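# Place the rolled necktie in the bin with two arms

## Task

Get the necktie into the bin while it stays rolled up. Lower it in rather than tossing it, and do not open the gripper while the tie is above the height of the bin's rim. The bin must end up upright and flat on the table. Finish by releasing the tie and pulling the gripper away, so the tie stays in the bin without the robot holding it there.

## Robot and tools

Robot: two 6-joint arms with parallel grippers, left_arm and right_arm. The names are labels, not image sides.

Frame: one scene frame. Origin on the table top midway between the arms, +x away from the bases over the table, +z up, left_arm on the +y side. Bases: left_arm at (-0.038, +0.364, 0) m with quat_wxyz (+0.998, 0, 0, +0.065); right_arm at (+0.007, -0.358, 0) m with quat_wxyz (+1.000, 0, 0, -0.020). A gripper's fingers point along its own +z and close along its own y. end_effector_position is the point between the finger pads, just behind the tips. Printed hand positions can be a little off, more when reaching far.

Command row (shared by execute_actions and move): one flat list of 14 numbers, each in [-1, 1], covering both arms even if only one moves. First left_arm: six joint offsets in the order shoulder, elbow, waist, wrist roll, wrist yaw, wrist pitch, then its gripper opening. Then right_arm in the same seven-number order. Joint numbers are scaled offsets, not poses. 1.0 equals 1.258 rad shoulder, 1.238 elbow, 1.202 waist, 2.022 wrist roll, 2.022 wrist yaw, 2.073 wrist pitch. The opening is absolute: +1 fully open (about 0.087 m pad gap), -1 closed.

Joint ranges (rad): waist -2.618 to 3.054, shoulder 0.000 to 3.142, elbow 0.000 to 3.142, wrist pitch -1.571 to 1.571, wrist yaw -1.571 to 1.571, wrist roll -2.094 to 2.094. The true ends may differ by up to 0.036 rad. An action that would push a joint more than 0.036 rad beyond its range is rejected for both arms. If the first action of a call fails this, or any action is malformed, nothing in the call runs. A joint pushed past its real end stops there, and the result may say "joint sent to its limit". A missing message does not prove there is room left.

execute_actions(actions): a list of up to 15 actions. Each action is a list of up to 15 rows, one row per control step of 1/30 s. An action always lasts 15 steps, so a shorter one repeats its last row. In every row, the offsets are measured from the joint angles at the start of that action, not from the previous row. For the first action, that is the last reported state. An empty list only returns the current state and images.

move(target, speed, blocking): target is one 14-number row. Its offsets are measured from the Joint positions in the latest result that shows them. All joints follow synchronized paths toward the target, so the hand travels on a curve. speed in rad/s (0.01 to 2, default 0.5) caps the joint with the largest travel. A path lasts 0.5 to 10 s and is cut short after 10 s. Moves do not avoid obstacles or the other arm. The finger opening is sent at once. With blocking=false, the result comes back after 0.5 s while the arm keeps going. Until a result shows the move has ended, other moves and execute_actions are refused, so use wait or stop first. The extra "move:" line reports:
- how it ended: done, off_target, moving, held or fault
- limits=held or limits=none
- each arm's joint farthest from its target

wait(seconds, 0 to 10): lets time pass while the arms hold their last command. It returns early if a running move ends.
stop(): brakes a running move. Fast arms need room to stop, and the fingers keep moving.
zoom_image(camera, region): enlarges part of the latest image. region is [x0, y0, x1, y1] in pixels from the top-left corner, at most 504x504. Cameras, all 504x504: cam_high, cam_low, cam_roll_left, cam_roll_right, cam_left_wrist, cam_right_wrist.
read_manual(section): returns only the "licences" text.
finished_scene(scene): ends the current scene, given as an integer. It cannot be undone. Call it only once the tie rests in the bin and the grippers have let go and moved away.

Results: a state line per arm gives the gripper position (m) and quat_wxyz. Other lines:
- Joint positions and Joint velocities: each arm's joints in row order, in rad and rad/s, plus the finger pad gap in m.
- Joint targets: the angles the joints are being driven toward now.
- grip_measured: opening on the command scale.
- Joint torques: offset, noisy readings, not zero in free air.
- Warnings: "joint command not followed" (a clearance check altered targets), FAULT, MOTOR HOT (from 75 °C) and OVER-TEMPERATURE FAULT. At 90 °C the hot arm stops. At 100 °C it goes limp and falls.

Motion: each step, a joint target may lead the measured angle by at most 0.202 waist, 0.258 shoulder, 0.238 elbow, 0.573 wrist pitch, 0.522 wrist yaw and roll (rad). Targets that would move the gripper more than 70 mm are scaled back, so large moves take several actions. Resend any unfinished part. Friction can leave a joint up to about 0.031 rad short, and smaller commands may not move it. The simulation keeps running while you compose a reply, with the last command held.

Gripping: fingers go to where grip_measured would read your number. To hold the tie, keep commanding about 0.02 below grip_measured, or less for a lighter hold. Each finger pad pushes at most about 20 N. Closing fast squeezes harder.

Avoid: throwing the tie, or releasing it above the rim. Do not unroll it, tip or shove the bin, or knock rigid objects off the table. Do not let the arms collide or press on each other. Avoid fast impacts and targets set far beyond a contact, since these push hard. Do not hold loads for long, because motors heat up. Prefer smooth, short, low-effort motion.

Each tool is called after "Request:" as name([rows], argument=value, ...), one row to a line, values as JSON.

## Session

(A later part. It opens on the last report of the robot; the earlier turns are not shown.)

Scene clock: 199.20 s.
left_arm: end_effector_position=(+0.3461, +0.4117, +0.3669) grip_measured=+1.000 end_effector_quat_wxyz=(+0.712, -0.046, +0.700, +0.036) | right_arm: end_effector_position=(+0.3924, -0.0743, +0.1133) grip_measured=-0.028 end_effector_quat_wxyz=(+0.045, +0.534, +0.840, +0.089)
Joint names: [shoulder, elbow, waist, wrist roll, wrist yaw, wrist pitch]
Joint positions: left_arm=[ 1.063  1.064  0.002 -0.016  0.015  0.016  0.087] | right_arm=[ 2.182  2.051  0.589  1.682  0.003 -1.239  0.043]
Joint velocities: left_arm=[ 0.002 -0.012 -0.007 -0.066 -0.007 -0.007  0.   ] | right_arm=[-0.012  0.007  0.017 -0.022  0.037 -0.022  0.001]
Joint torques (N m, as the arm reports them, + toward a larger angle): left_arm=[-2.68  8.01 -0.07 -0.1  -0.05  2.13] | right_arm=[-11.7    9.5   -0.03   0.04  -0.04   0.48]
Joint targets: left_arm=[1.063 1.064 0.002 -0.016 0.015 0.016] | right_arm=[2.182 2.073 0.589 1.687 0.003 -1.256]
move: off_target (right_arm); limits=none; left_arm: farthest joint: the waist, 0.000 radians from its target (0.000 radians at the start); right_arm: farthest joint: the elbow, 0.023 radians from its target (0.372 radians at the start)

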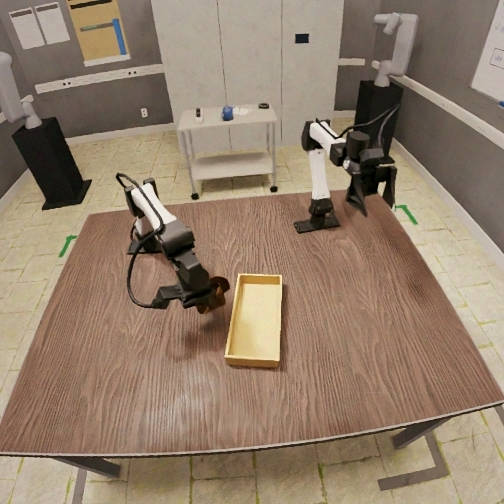

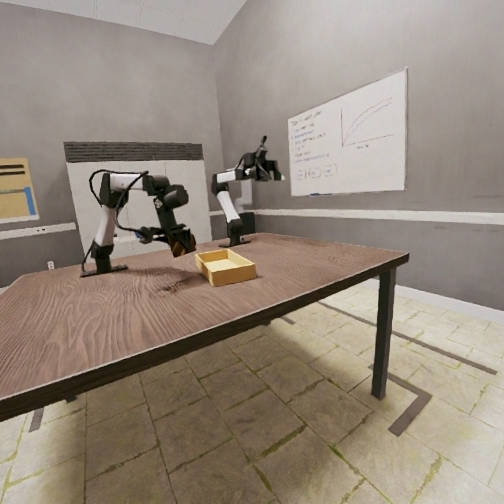

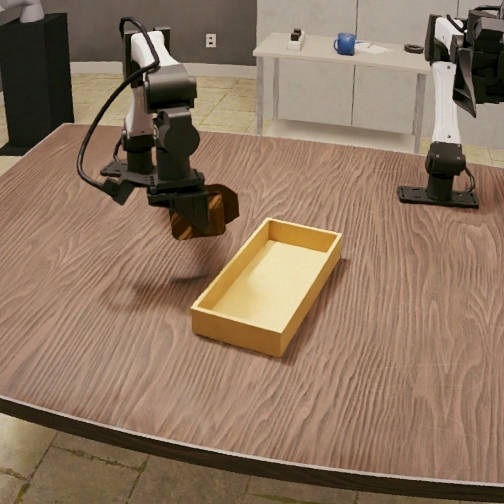

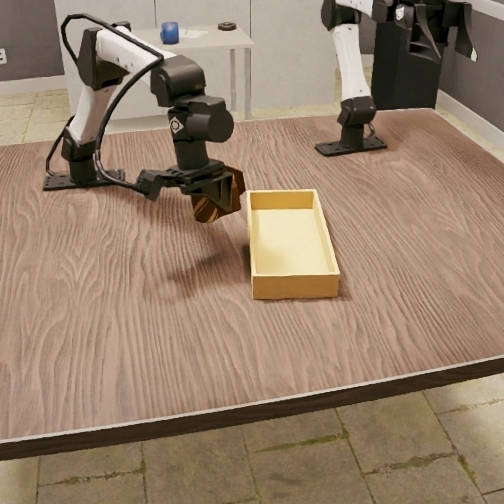

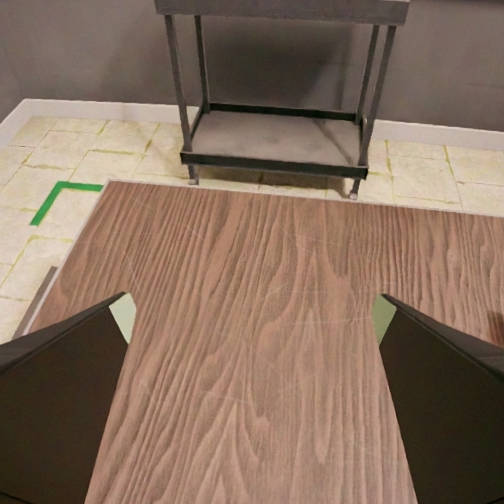

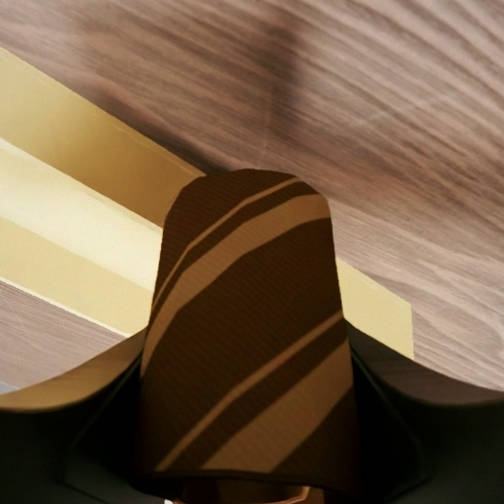

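Request:
zoom_image(camera="cam_roll_left", region=[130, 150, 290, 270])

Request:
zoom_image(camera="cam_high", region=[150, 240, 310, 380])

Region (130, 150, 290, 270) of cam_roll_left's 504x504 image, scaled by 3.150, with more detail than that image has; it fills the top 378 rows of this view, and the rest is white.

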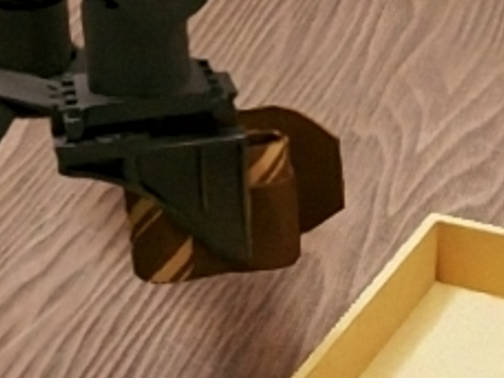

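Region (150, 240, 310, 380) of cam_high's 504x504 image, scaled by 3.150, with more detail than that image has; it fills the top 441 rows of this view, and the rest is white.

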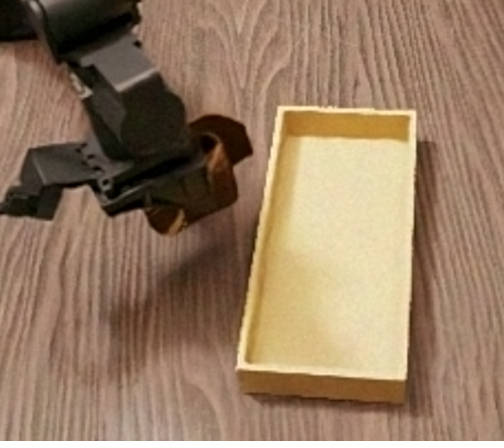

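Request:
move(target=[0,0,0,0,0,0,1, 0.1661,0.2351,0.2512,0.1602,0,0,-0.055], speed=0.3)

Scene clock: 217.90 s.
left_arm: end_effector_position=(+0.3461, +0.4117, +0.3669) grip_measured=+1.000 end_effector_quat_wxyz=(+0.712, -0.046, +0.700, +0.036) | right_arm: end_effector_position=(+0.3357, +0.0747, +0.1062) grip_measured=-0.028 end_effector_quat_wxyz=(+0.021, +0.538, +0.832, +0.134)
Joint names: [shoulder, elbow, waist, wrist roll, wrist yaw, wrist pitch]
Joint positions: left_arm=[ 1.063  1.064  0.002 -0.016  0.015  0.016  0.087] | right_arm=[ 2.375  2.317  0.893  2.001  0.003 -1.241  0.043]
Joint velocities: left_arm=[ 0.007 -0.012  0.002 -0.037 -0.037  0.007  0.   ] | right_arm=[-0.017 -0.017 -0.007  0.051 -0.037  0.037 -0.   ]
Joint torques (N m, as the arm reports them, + toward a larger angle): left_arm=[-2.68  8.02 -0.06 -0.08 -0.06  2.13] | right_arm=[-11.86   9.84  -0.18   0.04  -0.04   0.75]
Joint targets: left_arm=[1.063 1.064 0.002 -0.016 0.015 0.016] | right_arm=[2.391 2.342 0.891 2.006 0.003 -1.239]
move: off_target (right_arm); limits=none; left_arm: farthest joint: the waist, 0.000 radians from its target (0.000 radians at the start); right_arm: farthest joint: the elbow, 0.026 radians from its target (0.291 radians at the start)

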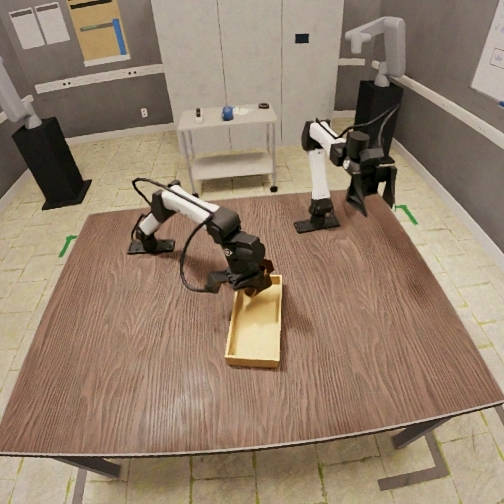

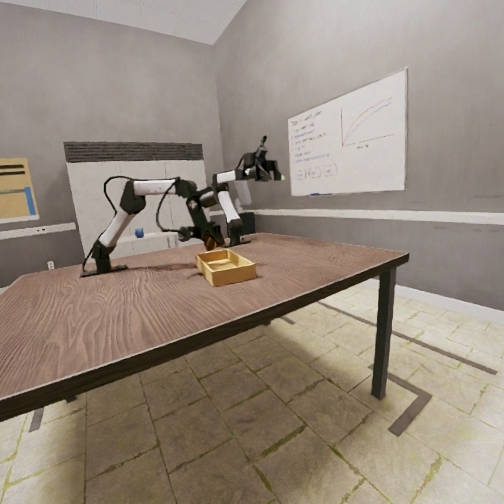

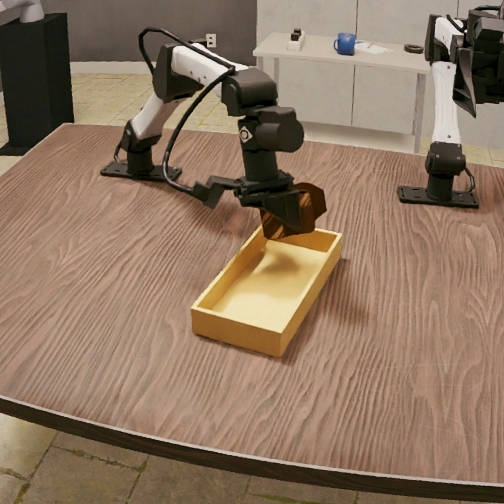

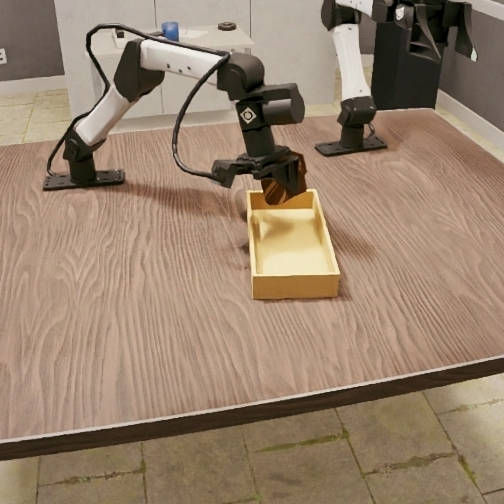

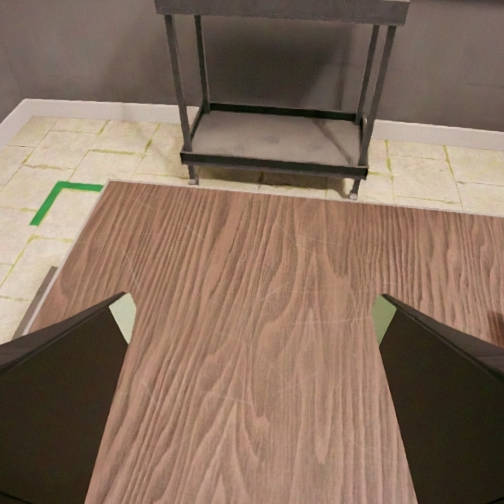

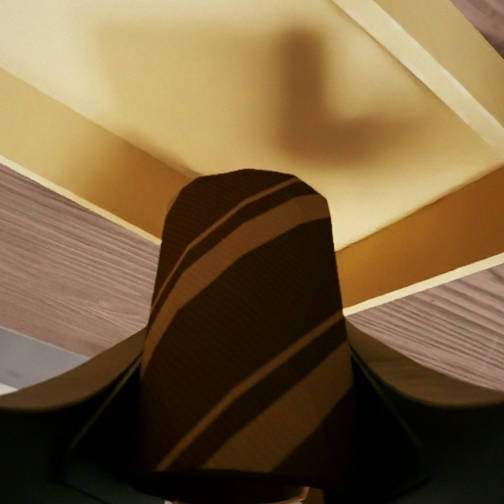

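Request:
move(target=[0,0,0,0,0,0,1, 0.1248,0,0,0,0,0,-0.055], speed=0.13)

Scene clock: 250.70 s.
left_arm: end_effector_position=(+0.3461, +0.4117, +0.3669) grip_measured=+1.000 end_effector_quat_wxyz=(+0.712, -0.046, +0.700, +0.036) | right_arm: end_effector_position=(+0.3315, +0.0698, +0.0316) grip_measured=-0.028 end_effector_quat_wxyz=(+0.011, +0.542, +0.838, +0.063)
Joint names: [shoulder, elbow, waist, wrist roll, wrist yaw, wrist pitch]
Joint positions: left_arm=[ 1.063  1.064  0.002 -0.016  0.015  0.016  0.087] | right_arm=[ 2.519  2.317  0.893  2.002  0.003 -1.241  0.043]
Joint velocities: left_arm=[ 0.002 -0.012  0.007  0.037  0.022 -0.051  0.   ] | right_arm=[ 0.012 -0.017 -0.002  0.022 -0.037 -0.022  0.001]
Joint torques (N m, as the arm reports them, + toward a larger angle): left_arm=[-2.67  8.02 -0.05 -0.09 -0.05  2.13] | right_arm=[-12.76   7.58  -0.04   0.    -0.05   0.47]
Joint targets: left_arm=[1.063 1.064 0.002 -0.016 0.015 0.016] | right_arm=[2.532 2.317 0.893 2.001 0.003 -1.241]
move: done; limits=none; left_arm: farthest joint: the waist, 0.000 radians from its target (0.000 radians at the start); right_arm: farthest joint: the shoulder, 0.013 radians from its target (0.157 radians at the start)

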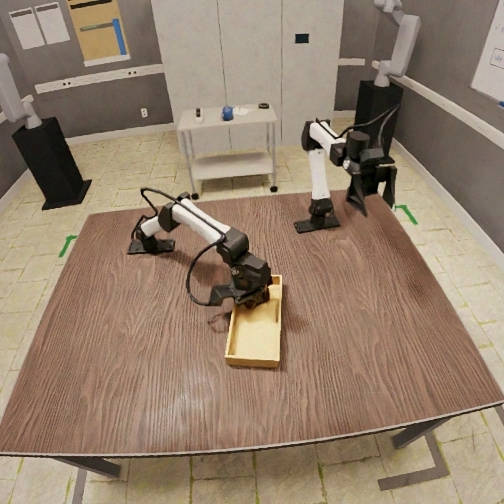

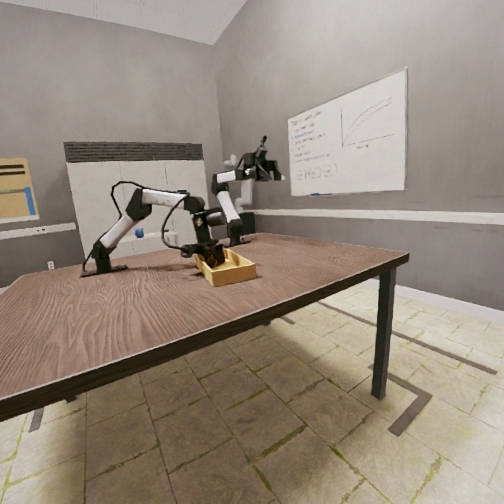

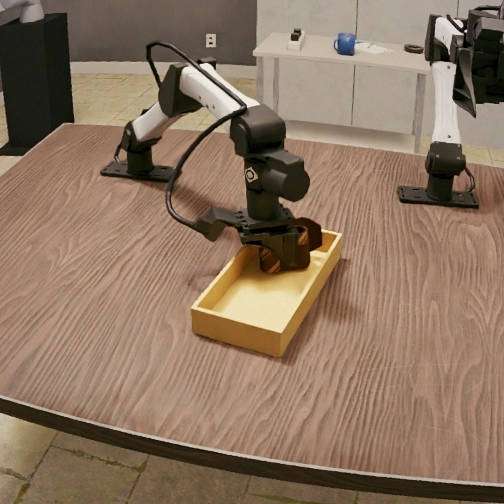

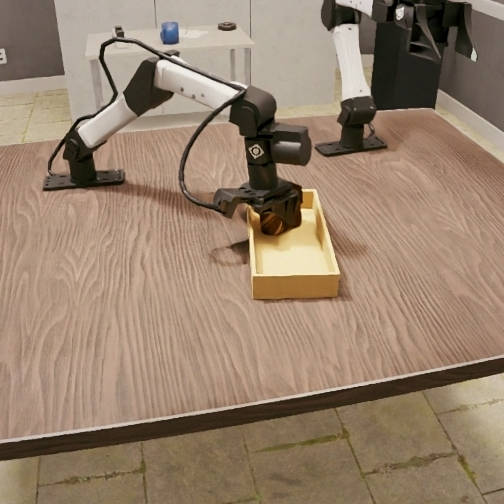

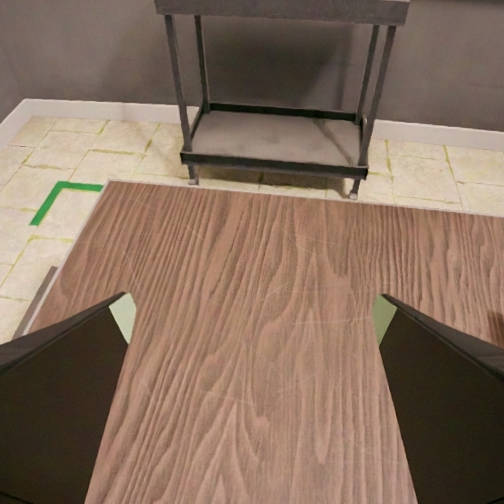

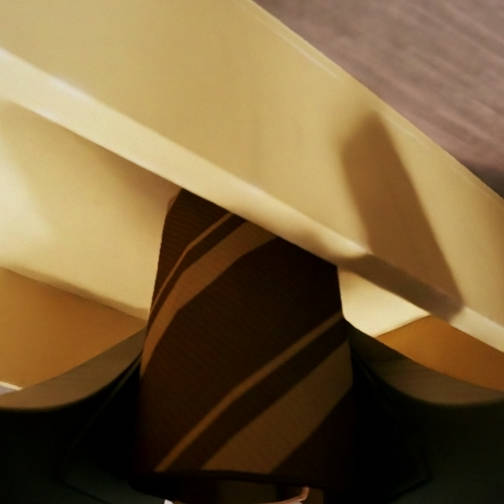

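Request:
execute_actions([
  [[0,0,0,0,0,0,1,0,0,0,0,0,0,-0.04],[0,0,0,0,0,0,1,0,0,0,0,0,0,-0.03],[0,0,0,0,0,0,1,0,0,0,0,0,0,-0.02],[0,0,0,0,0,0,1,0,0,0,0,0,0,-0.005],[0,0,0,0,0,0,1,0,0,0,0,0,0,0.01],[0,0,0,0,0,0,1,0,0,0,0,0,0,0.03],[0,0,0,0,0,0,1,0,0,0,0,0,0,0.05],[0,0,0,0,0,0,1,0,0,0,0,0,0,0.075],[0,0,0,0,0,0,1,0,0,0,0,0,0,0.10],[0,0,0,0,0,0,1,0,0,0,0,0,0,0.125],[0,0,0,0,0,0,1,0,0,0,0,0,0,0.15],[0,0,0,0,0,0,1,0,0,0,0,0,0,0.175],[0,0,0,0,0,0,1,0,0,0,0,0,0,0.20],[0,0,0,0,0,0,1,0,0,0,0,0,0,0.23],[0,0,0,0,0,0,1,0,0,0,0,0,0,0.26]],
  [[0,0,0,0,0,0,1,0,0,0,0,0,0,0.29],[0,0,0,0,0,0,1,0,0,0,0,0,0,0.32],[0,0,0,0,0,0,1,0,0,0,0,0,0,0.35],[0,0,0,0,0,0,1,0,0,0,0,0,0,0.38],[0,0,0,0,0,0,1,0,0,0,0,0,0,0.41],[0,0,0,0,0,0,1,0,0,0,0,0,0,0.44],[0,0,0,0,0,0,1,0,0,0,0,0,0,0.47],[0,0,0,0,0,0,1,0,0,0,0,0,0,0.50],[0,0,0,0,0,0,1,0,0,0,0,0,0,0.53],[0,0,0,0,0,0,1,0,0,0,0,0,0,0.56],[0,0,0,0,0,0,1,0,0,0,0,0,0,0.59],[0,0,0,0,0,0,1,0,0,0,0,0,0,0.62],[0,0,0,0,0,0,1,0,0,0,0,0,0,0.65],[0,0,0,0,0,0,1,0,0,0,0,0,0,0.68],[0,0,0,0,0,0,1,0,0,0,0,0,0,0.70]],
])

Scene clock: 271.83 s.
left_arm: end_effector_position=(+0.3461, +0.4117, +0.3669) grip_measured=+1.000 end_effector_quat_wxyz=(+0.712, -0.046, +0.700, +0.036) | right_arm: end_effector_position=(+0.3315, +0.0698, +0.0316) grip_measured=+0.689 end_effector_quat_wxyz=(+0.011, +0.542, +0.838, +0.063)
Joint names: [shoulder, elbow, waist, wrist roll, wrist yaw, wrist pitch]
Joint positions: left_arm=[ 1.063  1.064  0.002 -0.016  0.015  0.016  0.087] | right_arm=[ 2.519  2.317  0.893  2.002  0.003 -1.241  0.074]
Joint velocities: left_arm=[ 0.002  0.002  0.017 -0.051 -0.007  0.022  0.   ] | right_arm=[-0.007 -0.002 -0.002  0.051 -0.007  0.007  0.021]
Joint torques (N m, as the arm reports them, + toward a larger angle): left_arm=[-2.69  8.04 -0.07 -0.08 -0.06  2.14] | right_arm=[-13.72   7.53  -0.05   0.    -0.04   0.46]
Joint targets: left_arm=[1.063 1.064 0.002 -0.016 0.015 0.016] | right_arm=[2.519 2.317 0.893 2.002 0.003 -1.241]

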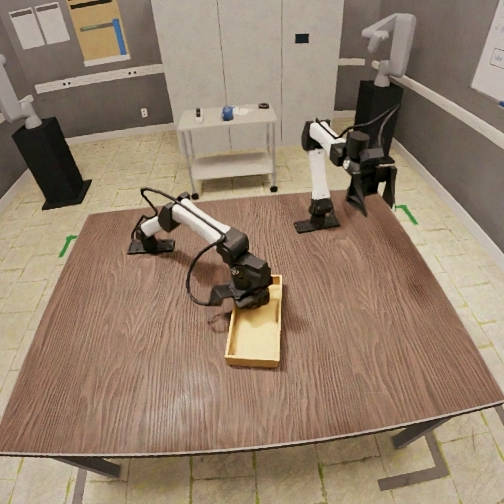

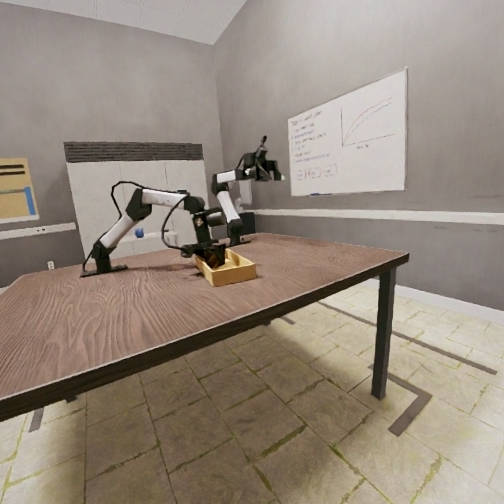

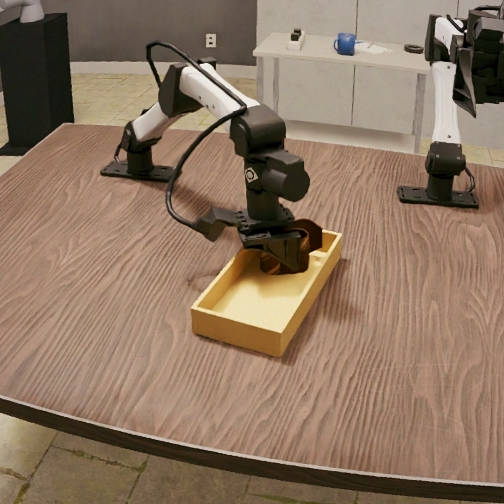

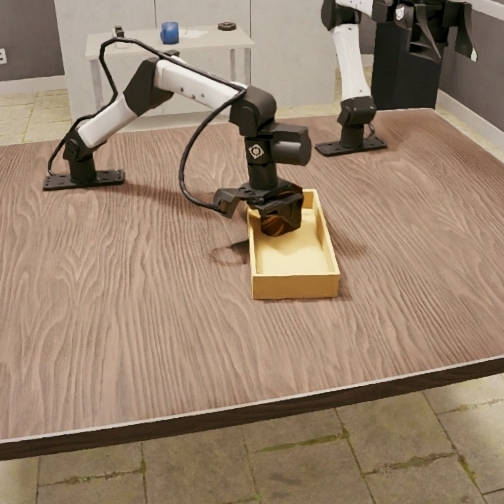

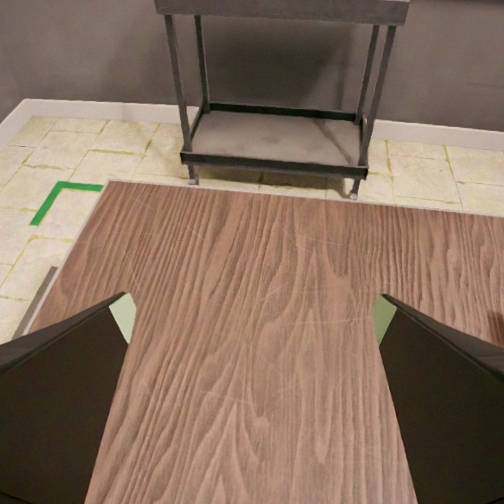

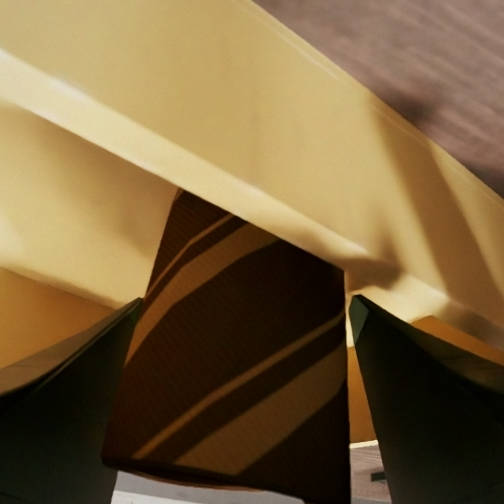

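Request:
move(target=[0,0,0,0,0,0,1, -0.18,0,0,0,0,0,0.82], speed=0.25)

Scene clock: 284.37 s.
left_arm: end_effector_position=(+0.3461, +0.4117, +0.3669) grip_measured=+1.000 end_effector_quat_wxyz=(+0.712, -0.046, +0.700, +0.036) | right_arm: end_effector_position=(+0.3352, +0.0740, +0.1444) grip_measured=+0.820 end_effector_quat_wxyz=(+0.026, +0.535, +0.827, +0.169)
Joint names: [shoulder, elbow, waist, wrist roll, wrist yaw, wrist pitch]
Joint positions: left_arm=[ 1.063  1.064  0.002 -0.016  0.015  0.016  0.087] | right_arm=[ 2.302  2.317  0.893  2.002  0.003 -1.241  0.08 ]
Joint velocities: left_arm=[-0.022 -0.022  0.002 -0.051  0.007 -0.022  0.   ] | right_arm=[ 0.017 -0.002 -0.017 -0.081  0.007  0.037 -0.001]
Joint torques (N m, as the arm reports them, + toward a larger angle): left_arm=[-2.68  8.01 -0.08 -0.08 -0.06  2.14] | right_arm=[-13.31   7.68  -0.02  -0.01  -0.05   0.85]
Joint targets: left_arm=[1.063 1.064 0.002 -0.016 0.015 0.016] | right_arm=[2.293 2.317 0.893 2.002 0.003 -1.241]
move: done; limits=none; left_arm: farthest joint: the waist, 0.000 radians from its target (0.000 radians at the start); right_arm: farthest joint: the shoulder, 0.010 radians from its target (0.226 radians at the start)

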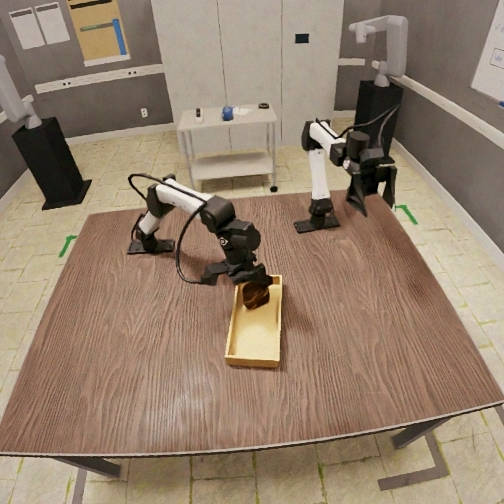

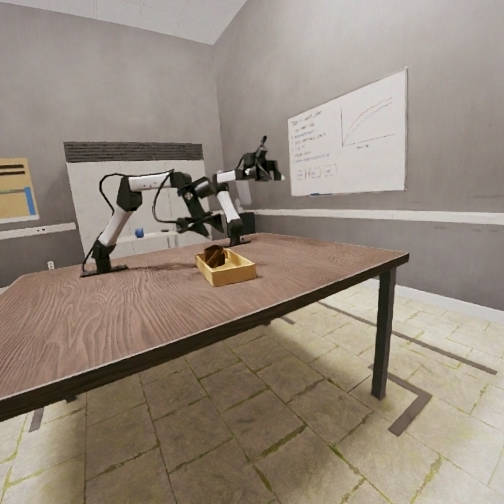

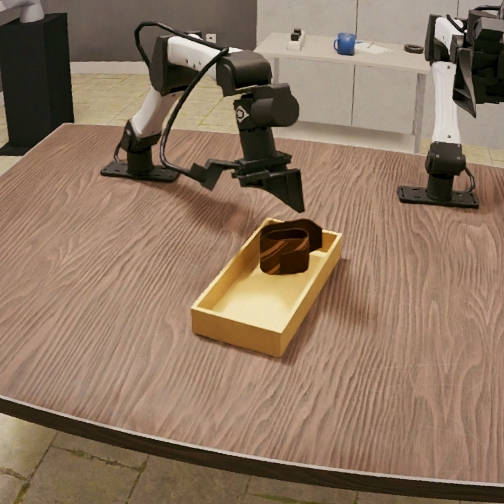

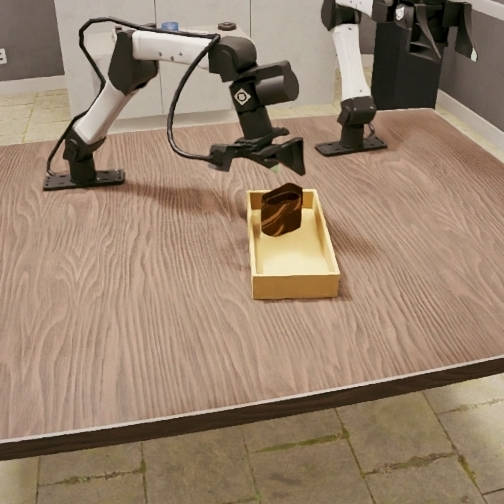

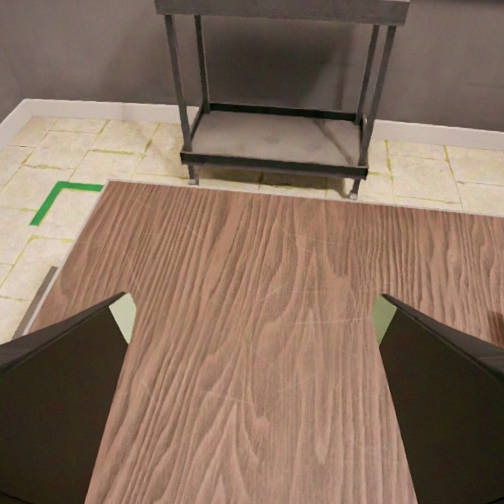

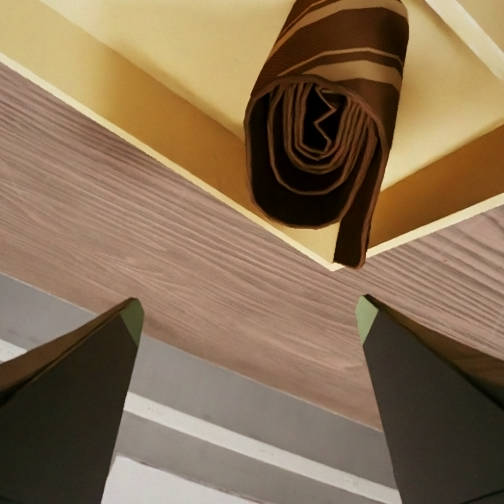

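The roll stands in the bin, still rolled. Retreating clear.

Request:
move(target=[0,0,0,0,0,0,1, -0.6,-0.55,-0.45,0,0,0,0.82], speed=0.6)

Scene clock: 288.17 s.
left_arm: end_effector_position=(+0.3461, +0.4117, +0.3669) grip_measured=+1.000 end_effector_quat_wxyz=(+0.712, -0.046, +0.700, +0.036) | right_arm: end_effector_position=(+0.3517, -0.2053, +0.2417) grip_measured=+0.820 end_effector_quat_wxyz=(+0.086, +0.729, +0.651, +0.195)
Joint names: [shoulder, elbow, waist, wrist roll, wrist yaw, wrist pitch]
Joint positions: left_arm=[ 1.063  1.064  0.002 -0.016  0.015  0.016  0.087] | right_arm=[ 1.56   1.659  0.357  2.002  0.001 -1.24   0.08 ]
Joint velocities: left_arm=[-0.012 -0.002 -0.002  0.037 -0.007 -0.066  0.   ] | right_arm=[ 0.007 -0.012 -0.007 -0.051 -0.051 -0.007  0.   ]
Joint torques (N m, as the arm reports them, + toward a larger angle): left_arm=[-2.66  8.   -0.03 -0.08 -0.06  2.13] | right_arm=[-7.32  5.72 -0.47 -0.01 -0.03  1.01]
Joint targets: left_arm=[1.063 1.064 0.002 -0.016 0.015 0.016] | right_arm=[1.548 1.636 0.352 2.002 0.003 -1.241]
move: off_target (right_arm); limits=none; left_arm: farthest joint: the waist, 0.000 radians from its target (0.000 radians at the start); right_arm: farthest joint: the elbow, 0.023 radians from its target (0.680 radians at the start)

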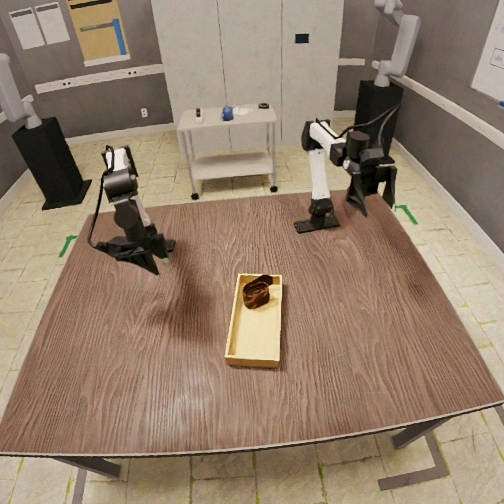

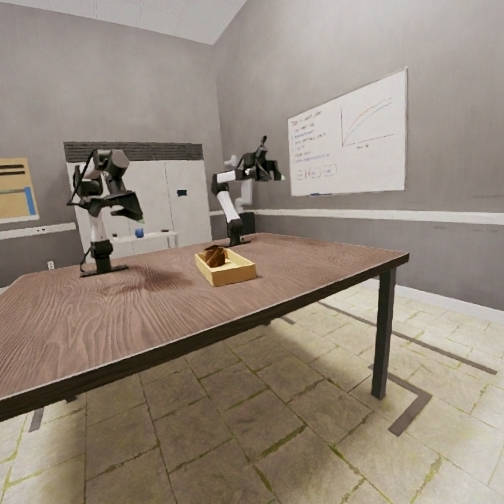

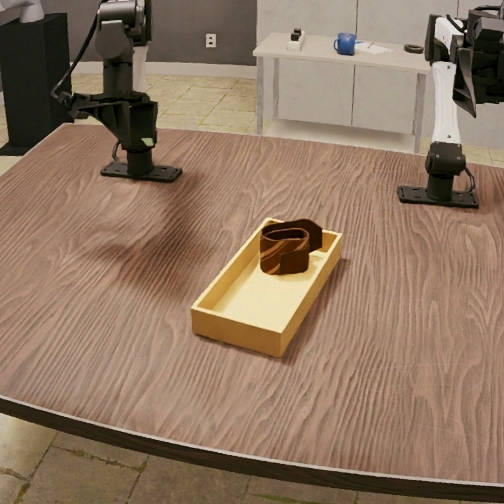

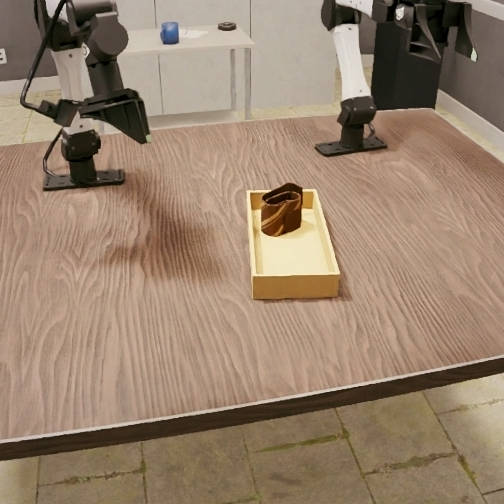

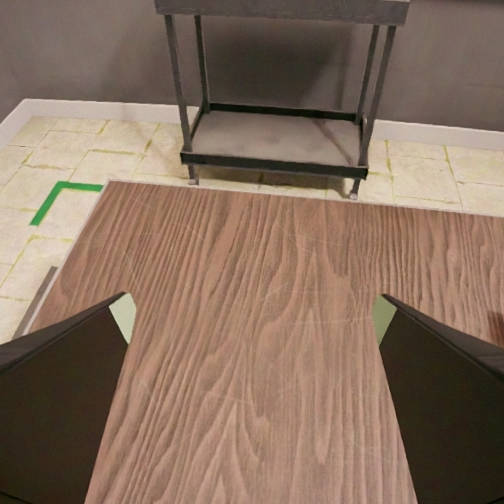

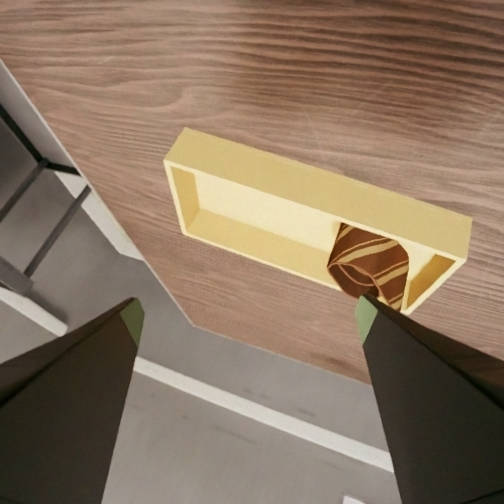

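Request:
zoom_image(camera="cam_high", region=[210, 255, 310, 335])

Region (210, 255, 310, 335) of cam_high's 504x504 image, scaled by 5.040, with more detail than that image has; it fills the top 403 rows of this view, and the rest is white.

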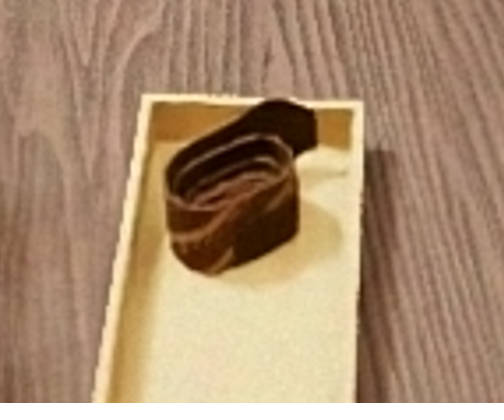

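The tie is inside the bin, still rolled, and the arm is clear.

Request:
finished_scene(scene=2)

The scene is finished: the task was done.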